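# Set the toppled nest block upright on the laser marker's worktable

## Task

Get the nest block, which is lying on its side, standing upright on the worktable belonging to the laser marker, so that it stays upright on its own with no gripper holding or propping it at the end.

## Robot and tools

Robot: two arms, left_arm and right_arm. Each has six revolute joints (waist, shoulder, elbow, wrist pitch, wrist yaw, wrist roll) and a parallel gripper. The names are labels only and do not match the sides of any camera image.

Frame: all poses share one scene frame. The origin sits on the table surface midway between the arms, +x runs out over the table, +z points up, and left_arm is on the +y side. A gripper's fingers extend along its own +z axis and close along its own y axis. The reported end-effector point lies between the finger pads, about 1 cm short of the fingertips.

execute_actions: argument actions is a list holding zero or one item; optional pictures (boolean) chooses whether camera images come back (they do by default).
- Empty list: no command, just returns the current state.
- Motion item: rows is a list of 1 to 15 rows, plus optional steps (1 to 15, default 15). Each control step lasts 1/30 s and uses one row; if steps exceeds the number of rows, the final row keeps being used.
- Wait item: only steps (up to 300). It sends nothing and returns once that many control steps have elapsed since the previous result.
- A refused call sends nothing at all.

Row layout: one flat list of 14 numbers covering both arms, always all 14 even if one arm stays still. First seven for left_arm: waist, shoulder, elbow, wrist pitch, wrist yaw, wrist roll (absolute target angles in radians, in the same convention Joint positions prints), then gripper opening. The next seven are the same for right_arm. Stated joint ranges: waist -2.880 to 2.880, shoulder 0.000 to 3.142, elbow 0.000 to 3.019, wrist pitch -1.693 to 1.571, wrist yaw -1.571 to 1.571, wrist roll -2.094 to 2.094. The true ends can differ from these by up to 0.019 rad either way. A call is refused if any target goes beyond a stated end by more than 0.019 rad and is also further out than that joint's last reported angle. Targets beyond the true end are clipped to it, and a result then reports "joint sent to its limit" (possibly about an earlier action still running). Absence of that line does not prove there is more room.

Opening: absolute value from -1 (closed) to +1 (fully open, pad gap 0.094 m). Away from the extremes, the fingers are driven until grip_measured equals the commanded number. To hold something, command below grip_measured: roughly 0.03 below gives a firm hold, a smaller margin a gentler one. Pad force tops out near 50 to 62 N (less on some grippers, and less on parts under about 2 mm thick); first contact can spike briefly. Each gripper's reading may carry a fixed error of about 1 mm.

Speed limits: each control step, a joint's target is held within a fixed distance of its measured angle: 0.264 rad waist, 0.32 shoulder, 0.276 elbow, 0.33 wrist pitch, 0.186 wrist yaw, 0.522 wrist roll. If the targets would place a gripper over 70 mm from where it currently is, all that arm's targets are pulled back proportionally. Distant goals therefore take several actions.

After an action, arms keep heading for the last row sent until everything has nearly stopped (slow or blocked counts as stopped) or a HELD step occurs; then only a new action makes them move or push further. Fingers still in motion finish moving.

Result lines:
- State line "left_arm: ... | right_arm: ...": end_effector_position (metres, scene frame) and end_effector_quat_wxyz. Printed positions can be off, more so at long reach.
- Joint positions / Joint velocities: per arm, six joints (rad, rad/s) then the pad gap (m, m/s).
- grip_measured: measured opening on the command scale.
- "joint command not followed": a clearance check altered or blocked some joint targets; the rest of the row was applied.
- HELD: marks steps where some or all of your row was not sent.
- MOTOR HOT: a motor has reached 85 °C. At 100 °C an OVER-TEMPERATURE FAULT stops that arm: its motors and gripper go limp until cooled, so it drops whatever it holds. Carrying loads heats motors, even while idle between calls; heat partly persists into later scenes.

zoom_image: camera is "cam_high" or "cam_low" (both 504x504 pixels); region is [x0, y0, x1, y1] in pixels with (0, 0) at the top-left, no larger than 504 by 504. Returns a magnified view of that camera's newest image.

finished_scene: pass scene, the current scene number. It is irreversible; the result reports success and the next scene's task. Replying without any tool call ends everything.

Avoid: knocking or placing anything off the table (fails the task); arms colliding or pressing on each other (can end the scene); drops, slips, slams and forceful pushes. Occasional outside tugs on held parts or nudges to loose objects can happen, so verify the block stands freely after release before finishing. Smooth, economical motion is preferred.

Each tool is called after "Request:" in YAML: its name, and indented under it one key for each argument.

## Session

Request:
execute_actions:
  actions: []

Scene clock: 0.00 s of 4200.00 s.
left_arm: end_effector_position=(+0.3458, +0.1688, +0.1483) grip_measured=+1.000 end_effector_quat_wxyz=(+0.488, -0.121, +0.853, -0.143) | right_arm: end_effector_position=(+0.5686, -0.7948, +0.3639) grip_measured=+1.000 end_effector_quat_wxyz=(+0.396, +0.746, +0.535, +0.018)
Joint positions: left_arm=[-0.568  1.151  0.492  0.109 -0.39  -0.655  0.094] | right_arm=[-0.567  1.933  2.125 -0.96   0.159  1.146  0.094]
Joint velocities: left_arm=[-0.005 -0.015 -0.002  0.002  0.037  0.037  0.   ] | right_arm=[-0.015 -0.015  0.007 -0.007 -0.022 -0.037  0.   ]

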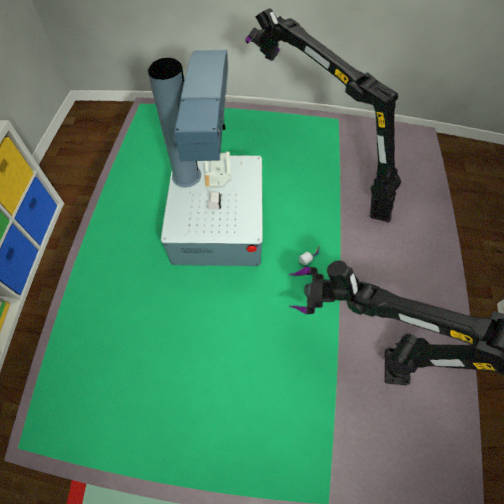

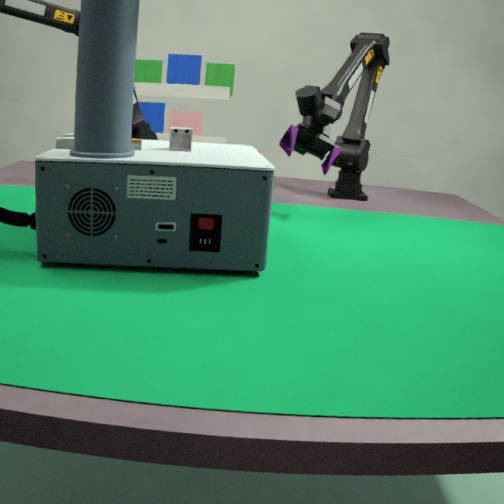

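Request:
zoom_image:
  camera: "cam_high"
  region: [150,130,350,330]

Request:
zoom_image:
  camera: "cam_low"
  region: [30,90,280,190]

Region (150, 130, 350, 330) of cam_high's 504x504 image, scaled by 2.520, with more detail than that image has.

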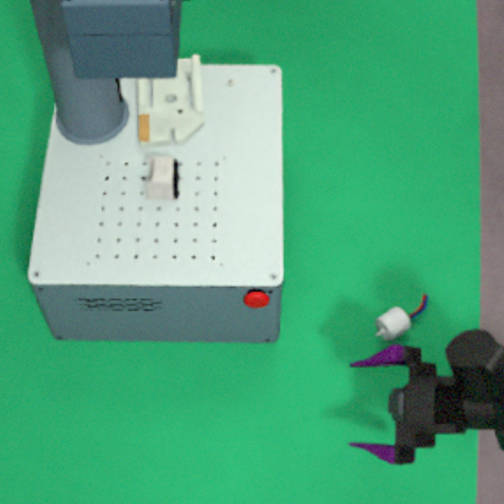

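Region (30, 90, 280, 190) of cam_low's 504x504 image, scaled by 2.016, with more detail than that image has; it fills the top 202 rows of this view, and the rest is white.

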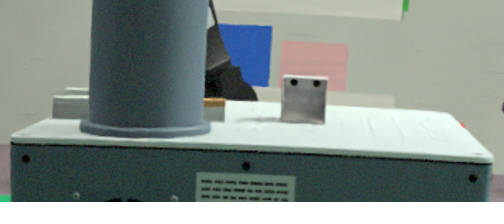

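Request:
execute_actions:
  actions:
    - {"rows":[[0.2,0.8,0.492,0.109,0,0,1,0,1.3,1.3,-0.96,0,0,1]]}
  pictures: false

Request:
execute_actions:
  actions:
    - {"steps":60}

Scene clock: 7.80 s of 4200.00 s.
left_arm: end_effector_position=(+0.3513, +0.4387, +0.2815) grip_measured=+1.000 end_effector_quat_wxyz=(+0.631, -0.108, +0.767, +0.044) | right_arm: end_effector_position=(+0.5787, -0.5159, +0.3673) grip_measured=+1.000 end_effector_quat_wxyz=(+0.351, +0.481, +0.802, +0.054)
Joint positions: left_arm=[ 0.229  0.785  0.477  0.108 -0.006 -0.071  0.094] | right_arm=[-0.249  1.571  1.682 -0.957  0.015  0.709  0.094]
Joint velocities: left_arm=[ 0.357  0.103  0.002 -0.002 -0.007  0.403  0.   ] | right_arm=[ 1.011 -0.982 -0.906 -0.002 -0.11  -0.96   0.   ]
Steps of this call (steps 1 to 90: nothing new was sent; then 4.30 s passed at rest; steps 91 to 105: all 15 steps of this action). Readings (joint positions):
91: left_arm=[-0.555 1.140 0.491 0.109 -0.340 -0.615] | right_arm=[-0.563 1.926 2.113 -0.957 0.139 1.124]
92: left_arm=[-0.527 1.112 0.485 0.108 -0.283 -0.563] | right_arm=[-0.560 1.910 2.085 -0.957 0.119 1.097]
94: left_arm=[-0.439 1.026 0.478 0.108 -0.173 -0.459] | right_arm=[-0.538 1.872 2.024 -0.957 0.086 1.043]
98: left_arm=[-0.200 0.848 0.477 0.108 -0.024 -0.262] | right_arm=[-0.458 1.778 1.902 -0.957 0.045 0.928]
105: the state above

Scene clock: 9.80 s of 4200.00 s.
left_arm: end_effector_position=(+0.3546, +0.4277, +0.2786) grip_measured=+1.000 end_effector_quat_wxyz=(+0.628, -0.073, +0.773, +0.054) | right_arm: end_effector_position=(+0.4931, -0.3455, +0.3179) grip_measured=+1.000 end_effector_quat_wxyz=(+0.304, +0.061, +0.950, -0.014)
Joint positions: left_arm=[ 0.203  0.793  0.477  0.108 -0.002 -0.008  0.094] | right_arm=[ 0.002  1.292  1.304 -0.964 -0.001  0.015  0.094]
Joint velocities: left_arm=[ 0.005  0.005  0.002  0.012  0.007 -0.022  0.   ] | right_arm=[ 0.005 -0.005  0.002 -0.002 -0.125  0.007  0.   ]
Steps of this call (steps 1 to 45: the robot went on to your last target; steps 46 to 60: nothing new was sent). Readings (joint positions):
1: left_arm=[0.234 0.788 0.477 0.108 -0.006 -0.059] | right_arm=[-0.213 1.537 1.647 -0.957 0.012 0.672]
2: left_arm=[0.230 0.791 0.477 0.108 -0.005 -0.049] | right_arm=[-0.177 1.502 1.610 -0.956 0.010 0.630]
4: left_arm=[0.215 0.793 0.477 0.108 -0.003 -0.034] | right_arm=[-0.102 1.426 1.518 -0.955 0.005 0.523]
8: left_arm=[0.203 0.793 0.477 0.108 -0.002 -0.018] | right_arm=[0.019 1.291 1.331 -0.961 -0.003 0.240]
60: the state above
All arms were judged still, so your last target was given up. Only a new action makes them travel on or press farther. Fingers that are still opening or closing keep moving.

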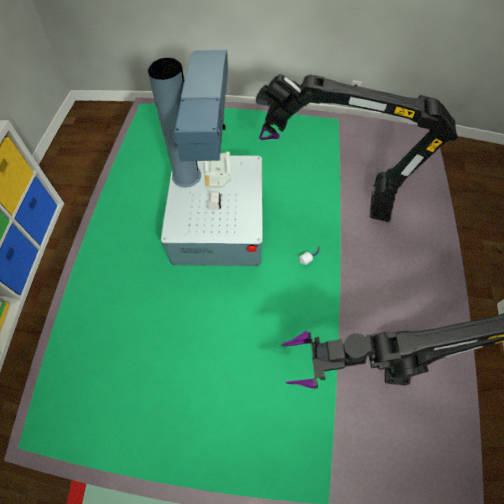

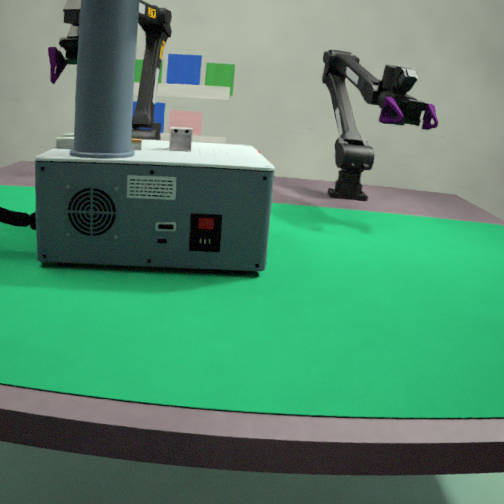

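Request:
execute_actions:
  actions:
    - {"rows":[[0.2,0.8,0.492,0.109,0,0,1,0.35,1.3,1.0,-0.96,0,0,1]]}
  pictures: false

Request:
execute_actions:
  actions:
    - {"steps":20}
  pictures: false

Request:
execute_actions:
  actions:
    - {"rows":[[0.2,0.8,0.492,0.109,0,0,1,0.35,1.0,1.0,-0.96,0,0,1]]}
  pictures: false

Request:
execute_actions:
  actions:
    - {"steps":20}
  pictures: false

Request:
execute_actions:
  actions:
    - {"rows":[[0.2,0.8,0.492,0.109,0,0,1,0.35,1.0,1.0,-0.4,0,0,1]]}
  pictures: false

Request:
execute_actions:
  actions:
    - {"steps":20}

Scene clock: 22.20 s of 4200.00 s.
left_arm: end_effector_position=(+0.3546, +0.4277, +0.2786) grip_measured=+1.000 end_effector_quat_wxyz=(+0.628, -0.072, +0.773, +0.054) | right_arm: end_effector_position=(+0.3989, -0.1766, +0.1600) grip_measured=+1.000 end_effector_quat_wxyz=(+0.146, -0.124, +0.981, +0.022)
Joint positions: left_arm=[ 0.203  0.793  0.477  0.108 -0.002 -0.007  0.094] | right_arm=[ 0.38   1.31   0.994 -0.959 -0.003  0.012  0.094]
Joint velocities: left_arm=[-0.015 -0.024  0.002 -0.007 -0.022 -0.037  0.   ] | right_arm=[-0.132  0.024 -0.007  0.007 -0.037  0.037  0.   ]
Steps of this call (steps 1 to 90: nothing new was sent; then 8.90 s passed at rest; steps 91 to 105: all 15 steps of this action). Readings (joint positions):
91: left_arm=[0.203 0.793 0.477 0.108 -0.002 -0.007] | right_arm=[0.009 1.291 1.294 -0.961 0.001 0.015]
92: left_arm=[0.203 0.793 0.477 0.108 -0.002 -0.007] | right_arm=[0.021 1.284 1.273 -0.957 0.003 0.015]
94: left_arm=[0.203 0.793 0.477 0.108 -0.002 -0.007] | right_arm=[0.071 1.277 1.216 -0.957 0.003 0.015]
98: left_arm=[0.203 0.793 0.477 0.108 -0.002 -0.007] | right_arm=[0.219 1.283 1.098 -0.957 0.003 0.015]
105: the state above

Scene clock: 22.87 s of 4200.00 s.
left_arm: end_effector_position=(+0.3546, +0.4277, +0.2786) grip_measured=+1.000 end_effector_quat_wxyz=(+0.628, -0.072, +0.773, +0.054) | right_arm: end_effector_position=(+0.4017, -0.1879, +0.1606) grip_measured=+1.000 end_effector_quat_wxyz=(+0.147, -0.111, +0.983, +0.019)
Joint positions: left_arm=[ 0.203  0.793  0.477  0.108 -0.002 -0.007  0.094] | right_arm=[ 0.353  1.308  0.994 -0.959 -0.001  0.012  0.094]
Joint velocities: left_arm=[-0.005 -0.005  0.002  0.017 -0.022 -0.066  0.   ] | right_arm=[-0.005 -0.005  0.002 -0.002  0.007 -0.022  0.   ]
Steps of this call (steps 1 to 20: the robot went on to your last target). Readings (joint positions):
1: left_arm=[0.203 0.793 0.477 0.108 -0.002 -0.007] | right_arm=[0.375 1.310 0.994 -0.959 -0.003 0.012]
2: left_arm=[0.203 0.793 0.477 0.108 -0.002 -0.007] | right_arm=[0.369 1.308 0.994 -0.959 -0.002 0.012]
4: left_arm=[0.203 0.793 0.477 0.108 -0.002 -0.007] | right_arm=[0.359 1.308 0.994 -0.959 -0.002 0.012]
8: left_arm=[0.203 0.793 0.477 0.108 -0.002 -0.007] | right_arm=[0.353 1.308 0.994 -0.959 -0.001 0.012]
20: the state above

Scene clock: 23.37 s of 4200.00 s.
left_arm: end_effector_position=(+0.3546, +0.4277, +0.2786) grip_measured=+1.000 end_effector_quat_wxyz=(+0.628, -0.072, +0.773, +0.054) | right_arm: end_effector_position=(+0.3669, -0.1963, +0.2900) grip_measured=+1.000 end_effector_quat_wxyz=(+0.309, -0.107, +0.944, +0.039)
Joint positions: left_arm=[ 0.203  0.793  0.477  0.108 -0.002 -0.007  0.094] | right_arm=[ 0.353  0.963  0.984 -0.958 -0.001  0.012  0.094]
Joint velocities: left_arm=[ 0.005 -0.015 -0.012 -0.012 -0.081  0.007  0.   ] | right_arm=[-0.005  0.366 -0.002  0.007 -0.007  0.037  0.   ]
Steps of this call (steps 1 to 15: all 15 steps of this action). Readings (joint positions):
1: left_arm=[0.203 0.793 0.477 0.108 -0.002 -0.007] | right_arm=[0.353 1.298 0.993 -0.958 -0.001 0.012]
2: left_arm=[0.203 0.793 0.477 0.108 -0.002 -0.007] | right_arm=[0.353 1.277 0.988 -0.958 -0.001 0.012]
4: left_arm=[0.203 0.793 0.477 0.108 -0.002 -0.007] | right_arm=[0.353 1.203 0.984 -0.958 -0.001 0.012]
8: left_arm=[0.203 0.793 0.477 0.108 -0.002 -0.007] | right_arm=[0.353 1.012 0.984 -0.958 -0.001 0.012]
15: the state above

Scene clock: 24.03 s of 4200.00 s.
left_arm: end_effector_position=(+0.3546, +0.4277, +0.2786) grip_measured=+1.000 end_effector_quat_wxyz=(+0.628, -0.072, +0.773, +0.054) | right_arm: end_effector_position=(+0.3734, -0.1948, +0.2738) grip_measured=+1.000 end_effector_quat_wxyz=(+0.288, -0.107, +0.951, +0.037)
Joint positions: left_arm=[ 0.203  0.793  0.477  0.108 -0.002 -0.007  0.094] | right_arm=[ 0.353  1.007  0.984 -0.958 -0.001  0.012  0.094]
Joint velocities: left_arm=[-0.034 -0.005 -0.027 -0.002  0.037 -0.007  0.   ] | right_arm=[-0.005  0.005 -0.012 -0.002 -0.022 -0.037  0.   ]
Steps of this call (steps 1 to 20: the robot went on to your last target). Readings (joint positions):
1: left_arm=[0.203 0.793 0.477 0.108 -0.002 -0.007] | right_arm=[0.353 0.975 0.984 -0.958 -0.001 0.012]
2: left_arm=[0.203 0.793 0.477 0.108 -0.002 -0.007] | right_arm=[0.353 0.987 0.984 -0.958 -0.001 0.012]
4: left_arm=[0.203 0.793 0.477 0.108 -0.002 -0.007] | right_arm=[0.353 1.003 0.984 -0.958 -0.001 0.012]
8: left_arm=[0.203 0.793 0.477 0.108 -0.002 -0.007] | right_arm=[0.353 1.007 0.984 -0.958 -0.001 0.012]
20: the state above

Scene clock: 24.53 s of 4200.00 s.
left_arm: end_effector_position=(+0.3546, +0.4277, +0.2786) grip_measured=+1.000 end_effector_quat_wxyz=(+0.628, -0.072, +0.773, +0.054) | right_arm: end_effector_position=(+0.4546, -0.1752, +0.3699) grip_measured=+1.000 end_effector_quat_wxyz=(+0.529, -0.095, +0.841, +0.067)
Joint positions: left_arm=[ 0.203  0.793  0.477  0.108 -0.002 -0.007  0.094] | right_arm=[ 0.353  1.002  0.976 -0.419 -0.001  0.012  0.094]
Joint velocities: left_arm=[-0.015 -0.015  0.002 -0.002 -0.037 -0.022  0.   ] | right_arm=[-0.005  0.005 -0.002  0.002  0.007  0.066  0.   ]
Steps of this call (steps 1 to 15: all 15 steps of this action). Readings (joint positions):
1: left_arm=[0.203 0.793 0.477 0.108 -0.002 -0.007] | right_arm=[0.353 1.005 0.980 -0.905 -0.001 0.012]
2: left_arm=[0.203 0.793 0.477 0.108 -0.002 -0.007] | right_arm=[0.353 1.006 0.975 -0.804 -0.001 0.012]
4: left_arm=[0.203 0.793 0.477 0.108 -0.002 -0.007] | right_arm=[0.353 1.009 0.975 -0.598 -0.001 0.012]
8: left_arm=[0.203 0.793 0.477 0.108 -0.002 -0.007] | right_arm=[0.353 1.003 0.976 -0.431 -0.001 0.012]
15: the state above

Scene clock: 25.20 s of 4200.00 s.
left_arm: end_effector_position=(+0.3546, +0.4277, +0.2786) grip_measured=+1.000 end_effector_quat_wxyz=(+0.628, -0.072, +0.773, +0.054) | right_arm: end_effector_position=(+0.4546, -0.1752, +0.3699) grip_measured=+1.000 end_effector_quat_wxyz=(+0.529, -0.095, +0.841, +0.067)
Joint positions: left_arm=[ 0.203  0.793  0.477  0.108 -0.002 -0.007  0.094] | right_arm=[ 0.353  1.002  0.976 -0.419 -0.001  0.012  0.094]
Joint velocities: left_arm=[-0.015 -0.005  0.012 -0.007 -0.007 -0.007  0.   ] | right_arm=[-0.005 -0.015  0.002 -0.002 -0.022 -0.007  0.   ]
Steps of this call (steps 1 to 15: the robot went on to your last target; steps 16 to 20: nothing new was sent). Readings (joint positions):
1: left_arm=[0.203 0.793 0.477 0.108 -0.002 -0.007] | right_arm=[0.353 1.002 0.976 -0.419 -0.001 0.012]
2: left_arm=[0.203 0.793 0.477 0.108 -0.002 -0.007] | right_arm=[0.353 1.002 0.976 -0.419 -0.001 0.012]
4: left_arm=[0.203 0.793 0.477 0.108 -0.002 -0.007] | right_arm=[0.353 1.002 0.976 -0.419 -0.001 0.012]
8: left_arm=[0.203 0.793 0.477 0.108 -0.002 -0.007] | right_arm=[0.353 1.002 0.976 -0.419 -0.001 0.012]
20: the state above
All arms were judged still, so your last target was given up. Only a new action makes them travel on or press farther. Fingers that are still opening or closing keep moving.

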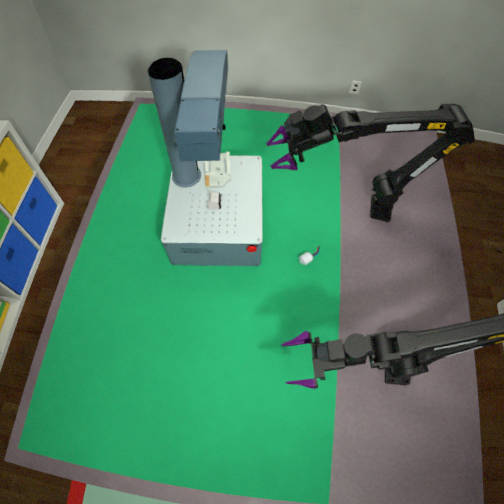

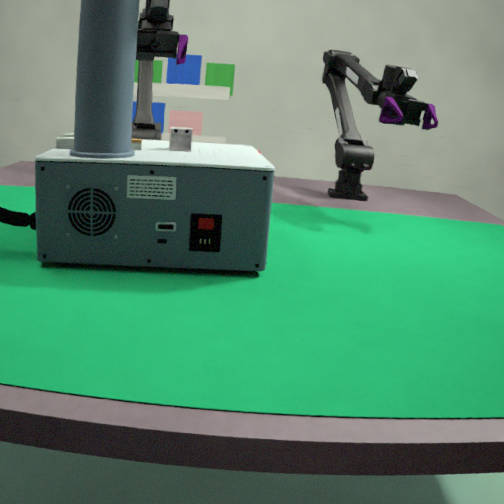

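Request:
execute_actions:
  actions:
    - {"rows":[[0.2,0.8,0.492,0.109,0,0,1,0.39,1.15,1.04,-0.35,0,0,1],[0.2,0.8,0.492,0.109,0,0,1,0.39,1.15,1.04,-0.35,0,0,1],[0.2,0.8,0.492,0.109,0,0,1,0.39,1.15,1.04,-0.35,0,0,1],[0.2,0.8,0.492,0.109,0,0,1,0.39,1.15,1.04,-0.35,0,0,1],[0.2,0.8,0.492,0.109,0,0,1,0.41,1.3,1.08,-0.3,0,0,1],[0.2,0.8,0.492,0.109,0,0,1,0.41,1.3,1.08,-0.3,0,0,1],[0.2,0.8,0.492,0.109,0,0,1,0.41,1.3,1.08,-0.3,0,0,1],[0.2,0.8,0.492,0.109,0,0,1,0.41,1.3,1.08,-0.3,0,0,1],[0.2,0.8,0.492,0.109,0,0,1,0.43,1.42,1.11,-0.27,0,0,1]]}
  pictures: false

Request:
execute_actions:
  actions:
    - {"steps":20}

Scene clock: 35.97 s of 4200.00 s.
left_arm: end_effector_position=(+0.3546, +0.4277, +0.2786) grip_measured=+1.000 end_effector_quat_wxyz=(+0.628, -0.072, +0.773, +0.054) | right_arm: end_effector_position=(+0.5495, -0.1090, +0.2121) grip_measured=+1.000 end_effector_quat_wxyz=(+0.425, -0.131, +0.893, +0.071)
Joint positions: left_arm=[ 0.203  0.793  0.477  0.108 -0.002 -0.007  0.094] | right_arm=[ 0.425  1.453  1.055 -0.281 -0.002  0.018  0.094]
Joint velocities: left_arm=[-0.015 -0.005  0.002 -0.002 -0.081 -0.051  0.   ] | right_arm=[ 0.005 -0.063  0.076 -0.012 -0.007 -0.125  0.   ]
Steps of this call (steps 1 to 90: nothing new was sent; then 7.27 s passed at rest; steps 91 to 105: all 15 steps of this action). Readings (joint positions):
91: left_arm=[0.203 0.793 0.477 0.108 -0.002 -0.007] | right_arm=[0.355 1.011 0.976 -0.410 -0.001 0.012]
92: left_arm=[0.203 0.793 0.477 0.108 -0.002 -0.007] | right_arm=[0.360 1.029 0.982 -0.392 -0.000 0.012]
94: left_arm=[0.203 0.793 0.477 0.108 -0.002 -0.007] | right_arm=[0.374 1.085 0.997 -0.370 -0.000 0.012]
98: left_arm=[0.203 0.793 0.477 0.108 -0.002 -0.007] | right_arm=[0.400 1.253 1.027 -0.321 -0.000 0.012]
105: the state above

Scene clock: 36.63 s of 4200.00 s.
left_arm: end_effector_position=(+0.3546, +0.4277, +0.2786) grip_measured=+1.000 end_effector_quat_wxyz=(+0.628, -0.072, +0.773, +0.054) | right_arm: end_effector_position=(+0.5475, -0.1094, +0.2277) grip_measured=+1.000 end_effector_quat_wxyz=(+0.438, -0.131, +0.887, +0.072)
Joint positions: left_arm=[ 0.203  0.793  0.477  0.108 -0.002 -0.007  0.094] | right_arm=[ 0.425  1.426  1.056 -0.281 -0.002  0.016  0.094]
Joint velocities: left_arm=[ 0.005 -0.015  0.002 -0.007 -0.022 -0.022  0.   ] | right_arm=[-0.024  0.005  0.007  0.012 -0.007 -0.051  0.   ]
Steps of this call (steps 1 to 20: the robot went on to your last target). Readings (joint positions):
1: left_arm=[0.203 0.793 0.477 0.108 -0.002 -0.007] | right_arm=[0.425 1.448 1.056 -0.281 -0.002 0.017]
2: left_arm=[0.203 0.793 0.477 0.108 -0.002 -0.007] | right_arm=[0.425 1.443 1.056 -0.281 -0.002 0.017]
4: left_arm=[0.203 0.793 0.477 0.108 -0.002 -0.007] | right_arm=[0.425 1.435 1.056 -0.281 -0.002 0.017]
8: left_arm=[0.203 0.793 0.477 0.108 -0.002 -0.007] | right_arm=[0.425 1.426 1.056 -0.281 -0.002 0.016]
20: the state above

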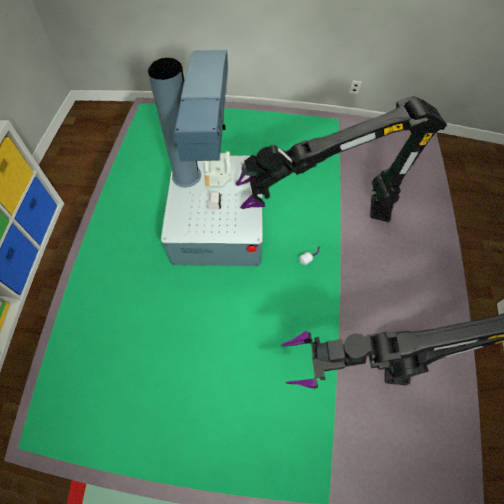

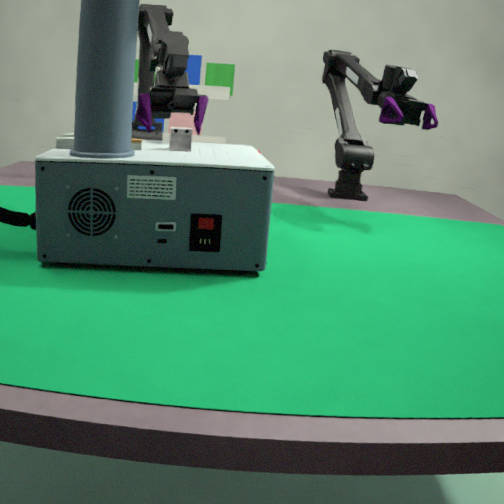

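Request:
execute_actions:
  actions:
    - {"rows":[[0.2,0.8,0.492,0.109,0,0,1,0.43,1.5,1.45,-0.75,0,0,1]]}
  pictures: false

Request:
execute_actions:
  actions:
    - {"rows":[[0.2,0.8,0.492,0.109,0,0,1,0.43,1.64,1.6,-0.99,0,0,1]]}
  pictures: false

Request:
execute_actions:
  actions:
    - {"rows":[[0.2,0.8,0.492,0.109,0,0,1,0.43,1.75,1.7,-0.99,0,0,1]]}
  pictures: false

Request:
execute_actions:
  actions:
    - {"steps":15}

Scene clock: 46.23 s of 4200.00 s.
left_arm: end_effector_position=(+0.3546, +0.4277, +0.2786) grip_measured=+1.000 end_effector_quat_wxyz=(+0.628, -0.072, +0.773, +0.054) | right_arm: end_effector_position=(+0.5674, -0.1031, +0.2994) grip_measured=+1.000 end_effector_quat_wxyz=(+0.359, -0.136, +0.921, +0.060)
Joint positions: left_arm=[ 0.203  0.793  0.477  0.108 -0.002 -0.007  0.094] | right_arm=[ 0.425  1.492  1.405 -0.738 -0.002  0.016  0.094]
Joint velocities: left_arm=[-0.005 -0.005  0.007 -0.007 -0.066  0.022  0.   ] | right_arm=[-0.005 -0.015 -0.012 -0.071 -0.051 -0.051  0.   ]
Steps of this call (steps 1 to 15: the robot went on to your last target; steps 16 to 90: nothing new was sent; then 6.10 s passed at rest; steps 91 to 105: all 15 steps of this action). Readings (joint positions):
91: left_arm=[0.203 0.793 0.477 0.108 -0.002 -0.007] | right_arm=[0.425 1.432 1.081 -0.349 -0.002 0.016]
92: left_arm=[0.203 0.793 0.477 0.108 -0.002 -0.007] | right_arm=[0.425 1.449 1.134 -0.470 -0.002 0.016]
94: left_arm=[0.203 0.793 0.477 0.108 -0.002 -0.007] | right_arm=[0.425 1.488 1.241 -0.619 -0.002 0.016]
98: left_arm=[0.203 0.793 0.477 0.108 -0.002 -0.007] | right_arm=[0.425 1.510 1.372 -0.717 -0.002 0.016]
105: the state above

Scene clock: 46.73 s of 4200.00 s.
left_arm: end_effector_position=(+0.3546, +0.4277, +0.2786) grip_measured=+1.000 end_effector_quat_wxyz=(+0.628, -0.072, +0.773, +0.054) | right_arm: end_effector_position=(+0.5763, -0.1002, +0.2476) grip_measured=+1.000 end_effector_quat_wxyz=(+0.239, -0.142, +0.960, +0.040)
Joint positions: left_arm=[ 0.203  0.793  0.477  0.108 -0.002 -0.007  0.094] | right_arm=[ 0.425  1.653  1.554 -0.982 -0.002  0.015  0.094]
Joint velocities: left_arm=[-0.005  0.005  0.002 -0.002  0.022  0.037  0.   ] | right_arm=[ 0.005  0.005 -0.007 -0.027 -0.037 -0.007  0.   ]
Steps of this call (steps 1 to 15: all 15 steps of this action). Readings (joint positions):
1: left_arm=[0.203 0.793 0.477 0.108 -0.002 -0.007] | right_arm=[0.425 1.504 1.423 -0.789 -0.002 0.016]
2: left_arm=[0.203 0.793 0.477 0.108 -0.002 -0.007] | right_arm=[0.425 1.527 1.465 -0.869 -0.002 0.015]
4: left_arm=[0.203 0.793 0.477 0.108 -0.002 -0.007] | right_arm=[0.425 1.582 1.532 -0.941 -0.002 0.015]
8: left_arm=[0.203 0.793 0.477 0.108 -0.002 -0.007] | right_arm=[0.425 1.641 1.554 -0.974 -0.002 0.015]
15: the state above

Scene clock: 47.23 s of 4200.00 s.
left_arm: end_effector_position=(+0.3546, +0.4277, +0.2786) grip_measured=+1.000 end_effector_quat_wxyz=(+0.628, -0.072, +0.773, +0.054) | right_arm: end_effector_position=(+0.6083, -0.0900, +0.2345) grip_measured=+1.000 end_effector_quat_wxyz=(+0.235, -0.142, +0.961, +0.039)
Joint positions: left_arm=[ 0.203  0.793  0.477  0.108 -0.002 -0.007  0.094] | right_arm=[ 0.425  1.75   1.649 -0.989 -0.002  0.015  0.094]
Joint velocities: left_arm=[-0.005  0.005  0.002 -0.017 -0.081 -0.007  0.   ] | right_arm=[ 0.005  0.005  0.007  0.017  0.007 -0.007  0.   ]
Steps of this call (steps 1 to 15: all 15 steps of this action). Readings (joint positions):
1: left_arm=[0.203 0.793 0.477 0.108 -0.002 -0.007] | right_arm=[0.425 1.659 1.562 -0.985 -0.002 0.015]
2: left_arm=[0.203 0.793 0.477 0.108 -0.002 -0.007] | right_arm=[0.425 1.672 1.584 -0.989 -0.002 0.015]
4: left_arm=[0.203 0.793 0.477 0.108 -0.002 -0.007] | right_arm=[0.425 1.707 1.631 -0.989 -0.002 0.015]
8: left_arm=[0.203 0.793 0.477 0.108 -0.002 -0.007] | right_arm=[0.425 1.742 1.649 -0.989 -0.002 0.015]
15: the state above

Scene clock: 47.73 s of 4200.00 s.
left_arm: end_effector_position=(+0.3546, +0.4277, +0.2786) grip_measured=+1.000 end_effector_quat_wxyz=(+0.628, -0.072, +0.773, +0.054) | right_arm: end_effector_position=(+0.6083, -0.0900, +0.2345) grip_measured=+1.000 end_effector_quat_wxyz=(+0.235, -0.142, +0.961, +0.039)
Joint positions: left_arm=[ 0.203  0.793  0.477  0.108 -0.002 -0.007  0.094] | right_arm=[ 0.425  1.75   1.649 -0.989 -0.002  0.015  0.094]
Joint velocities: left_arm=[-0.024  0.005 -0.017 -0.012 -0.037  0.037  0.   ] | right_arm=[-0.015 -0.005 -0.002  0.007  0.007 -0.007  0.   ]
Steps of this call (steps 1 to 15: the robot went on to your last target). Readings (joint positions):
1: left_arm=[0.203 0.793 0.477 0.108 -0.002 -0.007] | right_arm=[0.425 1.750 1.649 -0.989 -0.002 0.015]
2: left_arm=[0.203 0.793 0.477 0.108 -0.002 -0.007] | right_arm=[0.425 1.750 1.649 -0.989 -0.002 0.015]
4: left_arm=[0.203 0.793 0.477 0.108 -0.002 -0.007] | right_arm=[0.425 1.750 1.649 -0.989 -0.002 0.015]
8: left_arm=[0.203 0.793 0.477 0.108 -0.002 -0.007] | right_arm=[0.425 1.750 1.649 -0.989 -0.002 0.015]
15: the state above
All arms were judged still, so your last target was given up. Only a new action makes them travel on or press farther. Fingers that are still opening or closing keep moving.

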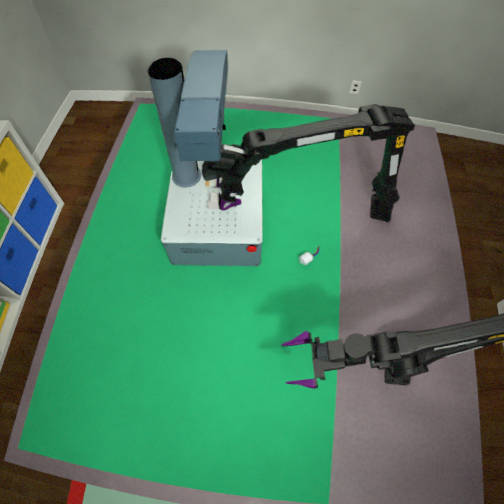

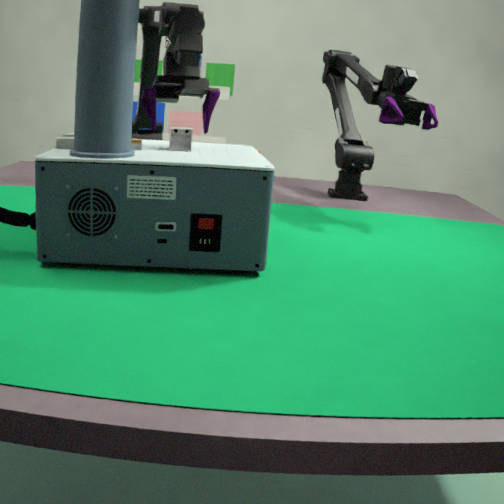

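Request:
execute_actions:
  actions:
    - {"rows":[[0.2,0.8,0.492,0.109,0,0,1,0.425,1.80,1.745,-0.99,0,0,0.6],[0.2,0.8,0.492,0.109,0,0,1,0.425,1.80,1.745,-0.99,0,0,0.6],[0.2,0.8,0.492,0.109,0,0,1,0.425,1.80,1.745,-0.99,0,0,0.6],[0.2,0.8,0.492,0.109,0,0,1,0.425,1.85,1.79,-0.99,0,0,0.6]]}

Request:
zoom_image:
  camera: "cam_high"
  region: [160,130,280,250]

Scene clock: 52.00 s of 4200.00 s.
left_arm: end_effector_position=(+0.3546, +0.4277, +0.2786) grip_measured=+1.000 end_effector_quat_wxyz=(+0.628, -0.072, +0.773, +0.054) | right_arm: end_effector_position=(+0.6379, -0.0806, +0.2115) grip_measured=+0.602 end_effector_quat_wxyz=(+0.227, -0.143, +0.963, +0.038)
Joint positions: left_arm=[ 0.203  0.793  0.477  0.108 -0.002 -0.007  0.094] | right_arm=[ 0.425  1.85   1.734 -0.99  -0.002  0.015  0.075]
Joint velocities: left_arm=[-0.005 -0.024 -0.017 -0.012  0.007  0.037  0.   ] | right_arm=[-0.005 -0.005  0.002 -0.012 -0.037 -0.007 -0.001]
Steps of this call (steps 1 to 90: nothing new was sent; then 0.77 s passed at rest; steps 91 to 105: all 15 steps of this action). Readings (joint positions):
91: left_arm=[0.203 0.793 0.477 0.108 -0.002 -0.007] | right_arm=[0.425 1.752 1.652 -0.989 -0.002 0.015]
92: left_arm=[0.203 0.793 0.477 0.108 -0.002 -0.007] | right_arm=[0.425 1.758 1.660 -0.989 -0.002 0.015]
94: left_arm=[0.203 0.793 0.477 0.108 -0.002 -0.007] | right_arm=[0.425 1.776 1.682 -0.990 -0.002 0.015]
98: left_arm=[0.203 0.793 0.477 0.108 -0.002 -0.007] | right_arm=[0.425 1.826 1.734 -0.990 -0.002 0.015]
105: the state above

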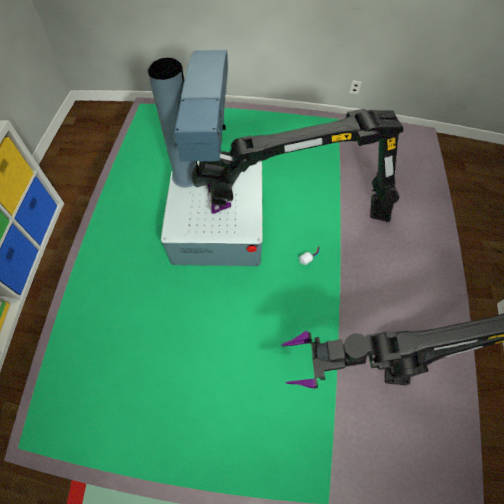

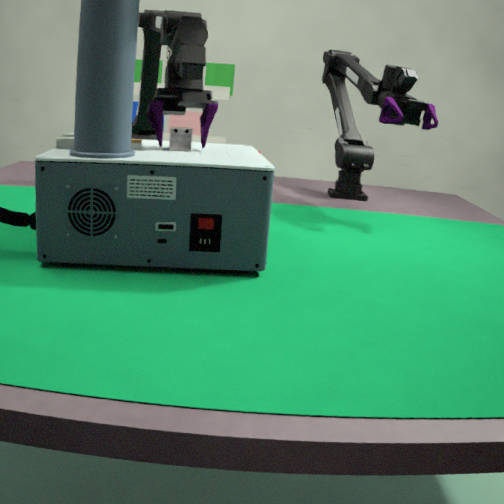

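Region (160, 130, 280, 250) of cam_high's 504x504 image, scaled by 4.200, with more detail than that image has.

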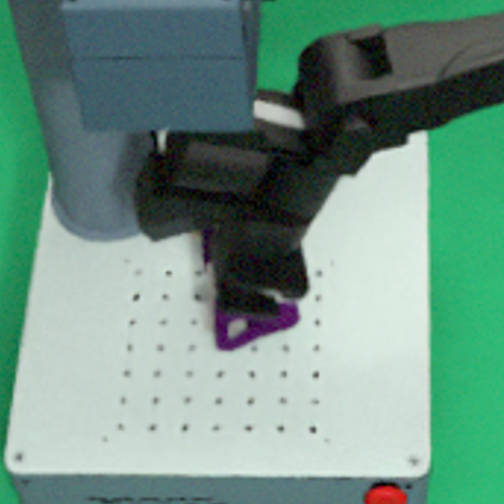

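Close, then retreat.

Request:
execute_actions:
  actions:
    - {"rows":[[0.2,0.8,0.492,0.109,0,0,1,0.425,1.85,1.79,-0.99,0,0,-0.4]]}
  pictures: false

Request:
execute_actions:
  actions:
    - {"steps":20}
  pictures: false

Request:
execute_actions:
  actions:
    - {"rows":[[0.2,0.8,0.492,0.109,0,0,1,0.425,1.74,1.66,-0.99,0,0,-0.4]]}
  pictures: false

Request:
execute_actions:
  actions:
    - {"rows":[[0.2,0.8,0.492,0.109,0,0,1,0.425,1.55,1.45,-0.85,0,0,-0.4]]}
  pictures: false

Request:
execute_actions:
  actions:
    - {"rows":[[0.2,0.8,0.492,0.109,0,0,1,0.425,1.4,1.1,-0.28,0,0,-0.4]]}
  pictures: false

Request:
execute_actions:
  actions:
    - {"rows":[[0.2,0.8,0.492,0.109,0,0,1,0.425,1.4,0.8,0.5,0,0,-0.4]]}

Scene clock: 56.83 s of 4200.00 s.
left_arm: end_effector_position=(+0.3546, +0.4277, +0.2786) grip_measured=+1.000 end_effector_quat_wxyz=(+0.628, -0.072, +0.773, +0.054) | right_arm: end_effector_position=(+0.6379, -0.0807, +0.2115) grip_measured=-0.167 end_effector_quat_wxyz=(+0.227, -0.143, +0.963, +0.037)
Joint positions: left_arm=[ 0.203  0.793  0.477  0.108 -0.002 -0.007  0.094] | right_arm=[ 0.425  1.85   1.734 -0.99  -0.001  0.014  0.039]
Joint velocities: left_arm=[-0.015 -0.024  0.007 -0.007  0.037 -0.037  0.   ] | right_arm=[ 0.005 -0.005 -0.017 -0.012  0.066 -0.007 -0.   ]
Steps of this call (steps 1 to 15: the robot went on to your last target; steps 16 to 90: nothing new was sent; then 1.33 s passed at rest; steps 91 to 105: all 15 steps of this action). Readings (joint positions):
91: left_arm=[0.203 0.793 0.477 0.108 -0.002 -0.007] | right_arm=[0.425 1.850 1.734 -0.990 -0.002 0.015]
92: left_arm=[0.203 0.793 0.477 0.108 -0.002 -0.007] | right_arm=[0.425 1.850 1.734 -0.990 -0.002 0.015]
94: left_arm=[0.203 0.793 0.477 0.108 -0.002 -0.007] | right_arm=[0.425 1.850 1.734 -0.990 -0.001 0.014]
98: left_arm=[0.203 0.793 0.477 0.108 -0.002 -0.007] | right_arm=[0.425 1.850 1.734 -0.990 -0.001 0.014]
105: the state above

Scene clock: 57.50 s of 4200.00 s.
left_arm: end_effector_position=(+0.3546, +0.4277, +0.2786) grip_measured=+1.000 end_effector_quat_wxyz=(+0.628, -0.072, +0.773, +0.054) | right_arm: end_effector_position=(+0.6379, -0.0807, +0.2115) grip_measured=-0.167 end_effector_quat_wxyz=(+0.227, -0.143, +0.963, +0.037)
Joint positions: left_arm=[ 0.203  0.793  0.477  0.108 -0.002 -0.007  0.094] | right_arm=[ 0.425  1.85   1.734 -0.99  -0.001  0.014  0.039]
Joint velocities: left_arm=[ 0.005  0.005 -0.007 -0.002 -0.037  0.022  0.   ] | right_arm=[-0.005 -0.005 -0.007 -0.007 -0.022  0.051 -0.001]
Steps of this call (steps 1 to 15: the robot went on to your last target; steps 16 to 20: nothing new was sent). Readings (joint positions):
1: left_arm=[0.203 0.793 0.477 0.108 -0.002 -0.007] | right_arm=[0.425 1.850 1.734 -0.990 -0.001 0.014]
2: left_arm=[0.203 0.793 0.477 0.108 -0.002 -0.007] | right_arm=[0.425 1.850 1.734 -0.990 -0.001 0.014]
4: left_arm=[0.203 0.793 0.477 0.108 -0.002 -0.007] | right_arm=[0.425 1.850 1.734 -0.990 -0.001 0.014]
8: left_arm=[0.203 0.793 0.477 0.108 -0.002 -0.007] | right_arm=[0.425 1.850 1.734 -0.990 -0.001 0.014]
20: the state above
All arms were judged still, so your last target was given up. Only a new action makes them travel on or press farther. Fingers that are still opening or closing keep moving.

Scene clock: 58.00 s of 4200.00 s.
left_arm: end_effector_position=(+0.3546, +0.4277, +0.2786) grip_measured=+1.000 end_effector_quat_wxyz=(+0.628, -0.072, +0.773, +0.054) | right_arm: end_effector_position=(+0.6098, -0.0897, +0.2421) grip_measured=-0.167 end_effector_quat_wxyz=(+0.241, -0.143, +0.959, +0.040)
Joint positions: left_arm=[ 0.203  0.793  0.477  0.108 -0.002 -0.007  0.094] | right_arm=[ 0.425  1.745  1.659 -0.991 -0.001  0.014  0.039]
Joint velocities: left_arm=[-0.015  0.015  0.007 -0.012 -0.022  0.037  0.   ] | right_arm=[ 0.005 -0.005 -0.002 -0.012 -0.007  0.022  0.   ]
Steps of this call (steps 1 to 15: all 15 steps of this action). Readings (joint positions):
1: left_arm=[0.203 0.793 0.477 0.108 -0.002 -0.007] | right_arm=[0.425 1.844 1.725 -0.986 -0.001 0.014]
2: left_arm=[0.203 0.793 0.477 0.108 -0.002 -0.007] | right_arm=[0.425 1.829 1.705 -0.984 -0.001 0.014]
4: left_arm=[0.203 0.793 0.477 0.108 -0.002 -0.007] | right_arm=[0.425 1.795 1.668 -0.988 -0.001 0.014]
8: left_arm=[0.203 0.793 0.477 0.108 -0.002 -0.007] | right_arm=[0.425 1.757 1.659 -0.991 -0.001 0.014]
15: the state above

Scene clock: 58.50 s of 4200.00 s.
left_arm: end_effector_position=(+0.3546, +0.4277, +0.2786) grip_measured=+1.000 end_effector_quat_wxyz=(+0.628, -0.072, +0.773, +0.054) | right_arm: end_effector_position=(+0.5578, -0.1063, +0.2641) grip_measured=-0.167 end_effector_quat_wxyz=(+0.288, -0.141, +0.946, +0.047)
Joint positions: left_arm=[ 0.203  0.793  0.477  0.108 -0.002 -0.007  0.094] | right_arm=[ 0.425  1.546  1.434 -0.867 -0.001  0.014  0.039]
Joint velocities: left_arm=[ 0.015 -0.015 -0.002 -0.012  0.007 -0.007  0.   ] | right_arm=[-0.015  0.015  0.002 -0.002 -0.022 -0.037  0.001]
Steps of this call (steps 1 to 15: all 15 steps of this action). Readings (joint positions):
1: left_arm=[0.203 0.793 0.477 0.108 -0.002 -0.007] | right_arm=[0.425 1.730 1.628 -0.956 -0.001 0.014]
2: left_arm=[0.203 0.793 0.477 0.108 -0.002 -0.007] | right_arm=[0.425 1.695 1.566 -0.905 -0.001 0.014]
4: left_arm=[0.203 0.793 0.477 0.108 -0.002 -0.007] | right_arm=[0.425 1.624 1.466 -0.887 -0.001 0.014]
8: left_arm=[0.203 0.793 0.477 0.108 -0.002 -0.007] | right_arm=[0.425 1.560 1.434 -0.877 -0.001 0.014]
15: the state above

Scene clock: 59.00 s of 4200.00 s.
left_arm: end_effector_position=(+0.3546, +0.4277, +0.2786) grip_measured=+1.000 end_effector_quat_wxyz=(+0.628, -0.072, +0.773, +0.054) | right_arm: end_effector_position=(+0.5492, -0.1090, +0.2448) grip_measured=-0.167 end_effector_quat_wxyz=(+0.445, -0.131, +0.883, +0.073)
Joint positions: left_arm=[ 0.203  0.793  0.477  0.108 -0.002 -0.007  0.094] | right_arm=[ 0.425  1.411  1.08  -0.304 -0.001  0.014  0.039]
Joint velocities: left_arm=[ 0.005 -0.005  0.017 -0.012 -0.022  0.051  0.   ] | right_arm=[-0.005 -0.005 -0.012 -0.012 -0.007  0.037 -0.   ]
Steps of this call (steps 1 to 15: all 15 steps of this action). Readings (joint positions):
1: left_arm=[0.203 0.793 0.477 0.108 -0.002 -0.007] | right_arm=[0.425 1.532 1.395 -0.798 -0.001 0.014]
2: left_arm=[0.203 0.793 0.477 0.108 -0.002 -0.007] | right_arm=[0.425 1.498 1.314 -0.674 -0.001 0.014]
4: left_arm=[0.203 0.793 0.477 0.108 -0.002 -0.007] | right_arm=[0.425 1.431 1.157 -0.480 -0.001 0.014]
8: left_arm=[0.203 0.793 0.477 0.108 -0.002 -0.007] | right_arm=[0.425 1.412 1.080 -0.341 -0.001 0.014]
15: the state above

Scene clock: 59.50 s of 4200.00 s.
left_arm: end_effector_position=(+0.3546, +0.4277, +0.2786) grip_measured=+1.000 end_effector_quat_wxyz=(+0.628, -0.072, +0.773, +0.054) | right_arm: end_effector_position=(+0.5447, -0.1105, +0.2670) grip_measured=-0.167 end_effector_quat_wxyz=(+0.651, -0.111, +0.743, +0.106)
Joint positions: left_arm=[ 0.203  0.793  0.477  0.108 -0.002 -0.007  0.094] | right_arm=[ 0.425  1.4    0.798  0.473 -0.001  0.014  0.039]
Joint velocities: left_arm=[-0.005 -0.015 -0.002  0.007 -0.037  0.037  0.   ] | right_arm=[-0.005 -0.015  0.002  0.007 -0.007 -0.007  0.   ]
Steps of this call (steps 1 to 15: all 15 steps of this action). Readings (joint positions):
1: left_arm=[0.203 0.793 0.477 0.108 -0.002 -0.007] | right_arm=[0.425 1.410 1.054 -0.252 -0.001 0.014]
2: left_arm=[0.203 0.793 0.477 0.108 -0.002 -0.007] | right_arm=[0.425 1.399 1.001 -0.147 -0.001 0.014]
4: left_arm=[0.203 0.793 0.477 0.108 -0.002 -0.007] | right_arm=[0.425 1.387 0.876 0.063 -0.001 0.014]
8: left_arm=[0.203 0.793 0.477 0.108 -0.002 -0.007] | right_arm=[0.425 1.397 0.798 0.402 -0.001 0.014]
15: the state above

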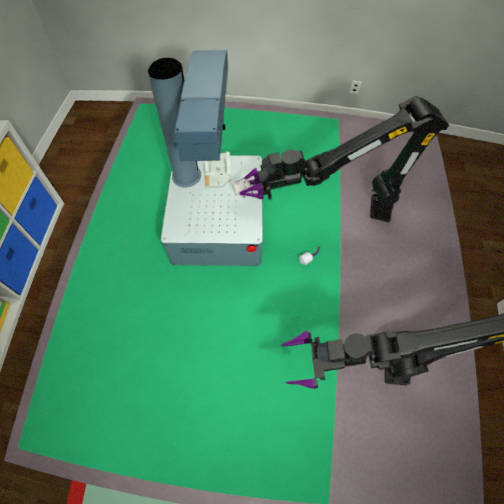

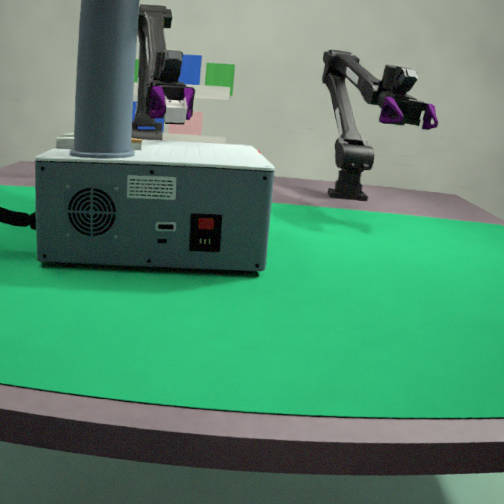

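Request:
execute_actions:
  actions:
    - {"rows":[[0.2,0.8,0.492,0.109,0,0,1,0.425,1.45,0.75,0.75,0,0,-0.4]]}
  pictures: false

Request:
execute_actions:
  actions:
    - {"rows":[[0.2,0.8,0.492,0.109,0,0,1,0.425,1.5,0.70,0.83,0,0,-0.4]]}

Request:
zoom_image:
  camera: "cam_low"
  region: [120,70,240,190]

Request:
zoom_image:
  camera: "cam_high"
  region: [200,130,320,250]

Scene clock: 63.17 s of 4200.00 s.
left_arm: end_effector_position=(+0.3546, +0.4277, +0.2786) grip_measured=+1.000 end_effector_quat_wxyz=(+0.628, -0.072, +0.773, +0.054) | right_arm: end_effector_position=(+0.5442, -0.1106, +0.2741) grip_measured=-0.167 end_effector_quat_wxyz=(+0.706, -0.103, +0.691, +0.115)
Joint positions: left_arm=[ 0.203  0.793  0.477  0.108 -0.002 -0.007  0.094] | right_arm=[ 0.425  1.452  0.752  0.723 -0.001  0.014  0.039]
Joint velocities: left_arm=[-0.015 -0.005 -0.012 -0.007  0.007 -0.022  0.   ] | right_arm=[ 0.005 -0.005 -0.017 -0.007  0.022 -0.007 -0.   ]
Steps of this call (steps 1 to 15: the robot went on to your last target; steps 16 to 90: nothing new was sent; then 0.17 s passed at rest; steps 91 to 105: all 15 steps of this action). Readings (joint positions):
91: left_arm=[0.203 0.793 0.477 0.108 -0.002 -0.007] | right_arm=[0.425 1.405 0.789 0.520 -0.001 0.014]
92: left_arm=[0.203 0.793 0.477 0.108 -0.002 -0.007] | right_arm=[0.425 1.415 0.777 0.602 -0.001 0.014]
94: left_arm=[0.203 0.793 0.477 0.108 -0.002 -0.007] | right_arm=[0.425 1.432 0.764 0.686 -0.001 0.014]
98: left_arm=[0.203 0.793 0.477 0.108 -0.002 -0.007] | right_arm=[0.425 1.450 0.754 0.718 -0.001 0.014]
105: the state above

Scene clock: 63.67 s of 4200.00 s.
left_arm: end_effector_position=(+0.3546, +0.4277, +0.2786) grip_measured=+1.000 end_effector_quat_wxyz=(+0.628, -0.072, +0.773, +0.054) | right_arm: end_effector_position=(+0.5374, -0.1128, +0.2336) grip_measured=-0.167 end_effector_quat_wxyz=(+0.695, -0.105, +0.702, +0.113)
Joint positions: left_arm=[ 0.203  0.793  0.477  0.108 -0.002 -0.007  0.094] | right_arm=[ 0.425  1.509  0.698  0.803 -0.001  0.014  0.039]
Joint velocities: left_arm=[-0.024 -0.005  0.002 -0.007 -0.007  0.051  0.   ] | right_arm=[-0.005  0.015 -0.007 -0.007  0.022 -0.037 -0.002]
Steps of this call (steps 1 to 15: all 15 steps of this action). Readings (joint positions):
1: left_arm=[0.203 0.793 0.477 0.108 -0.002 -0.007] | right_arm=[0.425 1.456 0.747 0.740 -0.001 0.014]
2: left_arm=[0.203 0.793 0.477 0.108 -0.002 -0.007] | right_arm=[0.425 1.461 0.738 0.770 -0.001 0.014]
4: left_arm=[0.203 0.793 0.477 0.108 -0.002 -0.007] | right_arm=[0.425 1.474 0.719 0.797 -0.001 0.014]
8: left_arm=[0.203 0.793 0.477 0.108 -0.002 -0.007] | right_arm=[0.425 1.503 0.699 0.800 -0.001 0.014]
15: the state above

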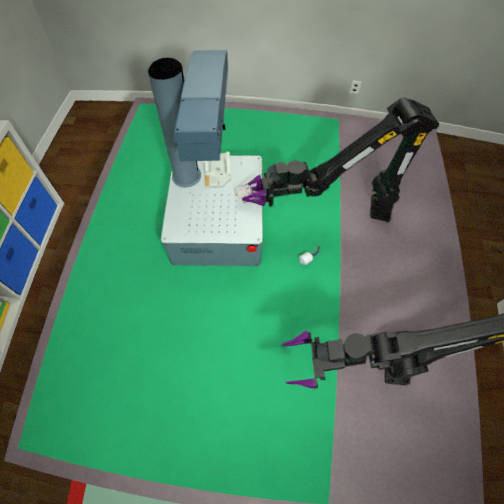

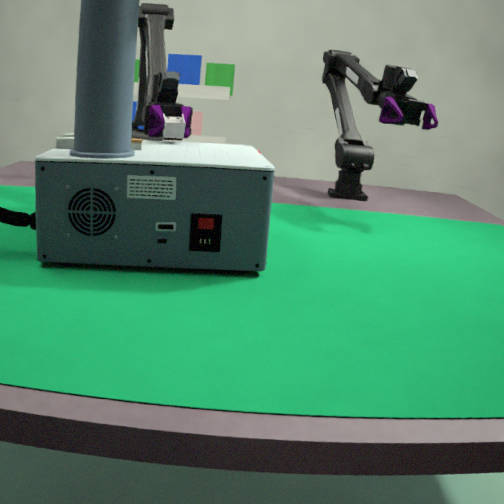

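Region (120, 70, 240, 190) of cam_low's 504x504 image, scaled by 4.200, with more detail than that image has.

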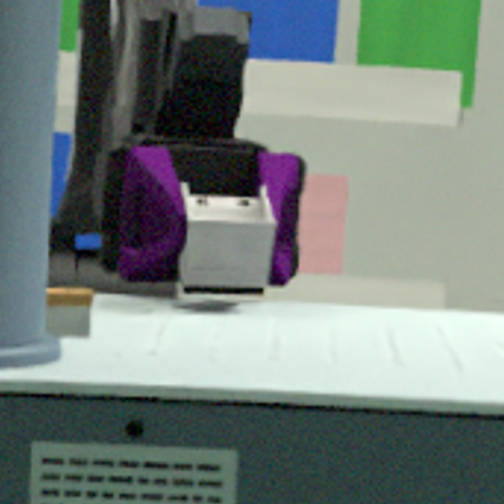

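Region (200, 130, 320, 250) of cam_high's 504x504 image, scaled by 4.200, with more detail than that image has.

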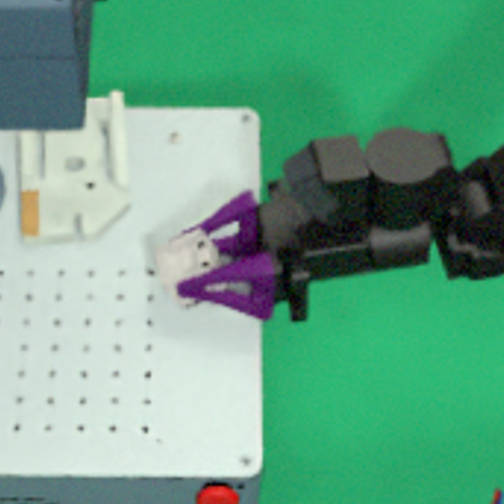

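Request:
execute_actions:
  actions:
    - {"rows":[[0.2,0.8,0.492,0.109,0,0,1,0.425,1.53,0.70,0.83,0,0,-0.2]]}
  pictures: false

Request:
execute_actions:
  actions:
    - {"rows":[[0.2,0.8,0.492,0.109,0,0,1,0.425,1.53,0.70,0.83,0,0,-0.15],[0.2,0.8,0.492,0.109,0,0,1,0.425,1.53,0.70,0.83,0,0,-0.13],[0.2,0.8,0.492,0.109,0,0,1,0.425,1.53,0.70,0.83,0,0,-0.1],[0.2,0.8,0.492,0.109,0,0,1,0.425,1.53,0.70,0.83,0,0,0.7]]}
  pictures: false

Request:
execute_actions:
  actions:
    - {"rows":[[0.2,0.8,0.492,0.109,0,0,1,0.425,1.25,0.5,0.83,0,0,0.7]]}

Request:
zoom_image:
  camera: "cam_high"
  region: [200,130,320,250]

Scene clock: 70.43 s of 4200.00 s.
left_arm: end_effector_position=(+0.3546, +0.4277, +0.2786) grip_measured=+1.000 end_effector_quat_wxyz=(+0.628, -0.072, +0.773, +0.054) | right_arm: end_effector_position=(+0.5389, -0.1123, +0.2260) grip_measured=-0.167 end_effector_quat_wxyz=(+0.691, -0.105, +0.706, +0.113)
Joint positions: left_arm=[ 0.203  0.793  0.477  0.108 -0.002 -0.007  0.094] | right_arm=[ 0.425  1.525  0.698  0.808 -0.001  0.014  0.039]
Joint velocities: left_arm=[-0.015 -0.005  0.007  0.002 -0.037  0.007  0.   ] | right_arm=[-0.005 -0.005 -0.007  0.007 -0.022 -0.051  0.001]
Steps of this call (steps 1 to 15: the robot went on to your last target; steps 16 to 90: nothing new was sent; then 3.27 s passed at rest; steps 91 to 105: all 15 steps of this action). Readings (joint positions):
91: left_arm=[0.203 0.793 0.477 0.108 -0.002 -0.007] | right_arm=[0.425 1.510 0.698 0.803 -0.001 0.014]
92: left_arm=[0.203 0.793 0.477 0.108 -0.002 -0.007] | right_arm=[0.425 1.512 0.698 0.805 -0.001 0.014]
94: left_arm=[0.203 0.793 0.477 0.108 -0.002 -0.007] | right_arm=[0.425 1.518 0.698 0.805 -0.001 0.014]
98: left_arm=[0.203 0.793 0.477 0.108 -0.002 -0.007] | right_arm=[0.425 1.525 0.698 0.807 -0.001 0.014]
105: the state above

Scene clock: 70.93 s of 4200.00 s.
left_arm: end_effector_position=(+0.3546, +0.4277, +0.2786) grip_measured=+1.000 end_effector_quat_wxyz=(+0.628, -0.072, +0.773, +0.054) | right_arm: end_effector_position=(+0.5389, -0.1123, +0.2266) grip_measured=+0.698 end_effector_quat_wxyz=(+0.692, -0.105, +0.705, +0.113)
Joint positions: left_arm=[ 0.203  0.793  0.477  0.108 -0.002 -0.007  0.094] | right_arm=[ 0.425  1.525  0.698  0.81  -0.001  0.014  0.08 ]
Joint velocities: left_arm=[ 0.005 -0.005 -0.007 -0.007  0.037  0.037  0.   ] | right_arm=[-0.005 -0.005  0.007 -0.012 -0.037 -0.037 -0.   ]
Steps of this call (steps 1 to 15: all 15 steps of this action). Readings (joint positions):
1: left_arm=[0.203 0.793 0.477 0.108 -0.002 -0.007] | right_arm=[0.425 1.525 0.698 0.808 -0.001 0.014]
2: left_arm=[0.203 0.793 0.477 0.108 -0.002 -0.007] | right_arm=[0.425 1.525 0.698 0.808 -0.001 0.014]
4: left_arm=[0.203 0.793 0.477 0.108 -0.002 -0.007] | right_arm=[0.425 1.525 0.698 0.810 -0.001 0.014]
8: left_arm=[0.203 0.793 0.477 0.108 -0.002 -0.007] | right_arm=[0.425 1.525 0.698 0.810 -0.001 0.014]
15: the state above

Scene clock: 71.43 s of 4200.00 s.
left_arm: end_effector_position=(+0.3546, +0.4277, +0.2786) grip_measured=+1.000 end_effector_quat_wxyz=(+0.628, -0.072, +0.773, +0.054) | right_arm: end_effector_position=(+0.4548, -0.1391, +0.2693) grip_measured=+0.698 end_effector_quat_wxyz=(+0.724, -0.100, +0.672, +0.118)
Joint positions: left_arm=[ 0.203  0.793  0.477  0.108 -0.002 -0.007  0.094] | right_arm=[ 0.425  1.242  0.493  0.825 -0.001  0.014  0.08 ]
Joint velocities: left_arm=[-0.005  0.005  0.007 -0.012 -0.051 -0.007  0.   ] | right_arm=[-0.005  0.132 -0.012  0.002 -0.095 -0.037  0.   ]
Steps of this call (steps 1 to 15: all 15 steps of this action). Readings (joint positions):
1: left_arm=[0.203 0.793 0.477 0.108 -0.002 -0.007] | right_arm=[0.425 1.511 0.684 0.810 -0.001 0.014]
2: left_arm=[0.203 0.793 0.477 0.108 -0.002 -0.007] | right_arm=[0.425 1.477 0.646 0.810 -0.001 0.014]
4: left_arm=[0.203 0.793 0.477 0.108 -0.002 -0.007] | right_arm=[0.425 1.364 0.549 0.810 -0.001 0.014]
8: left_arm=[0.203 0.793 0.477 0.108 -0.002 -0.007] | right_arm=[0.425 1.216 0.492 0.817 -0.001 0.014]
15: the state above

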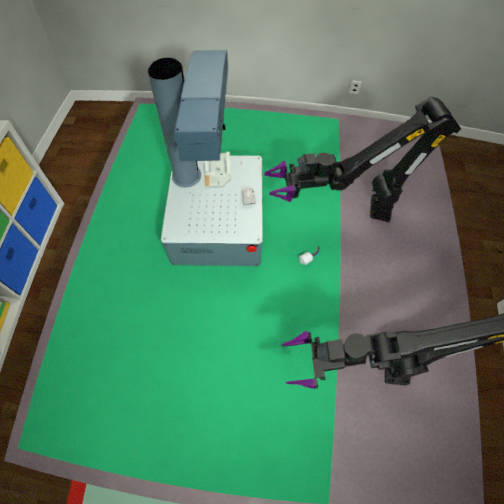

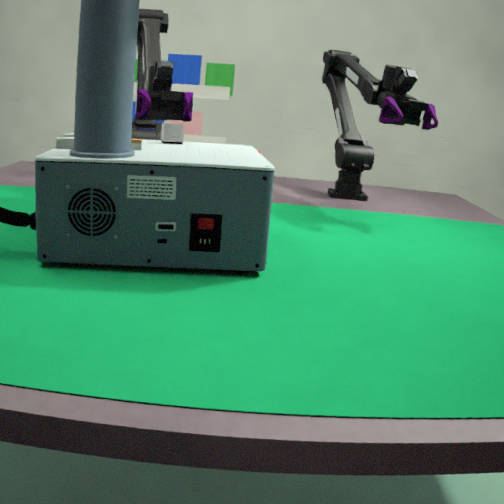

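Region (200, 130, 320, 250) of cam_high's 504x504 image, scaled by 4.200, with more detail than that image has.

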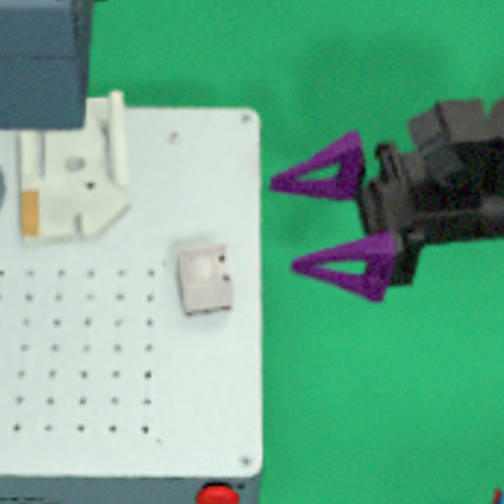

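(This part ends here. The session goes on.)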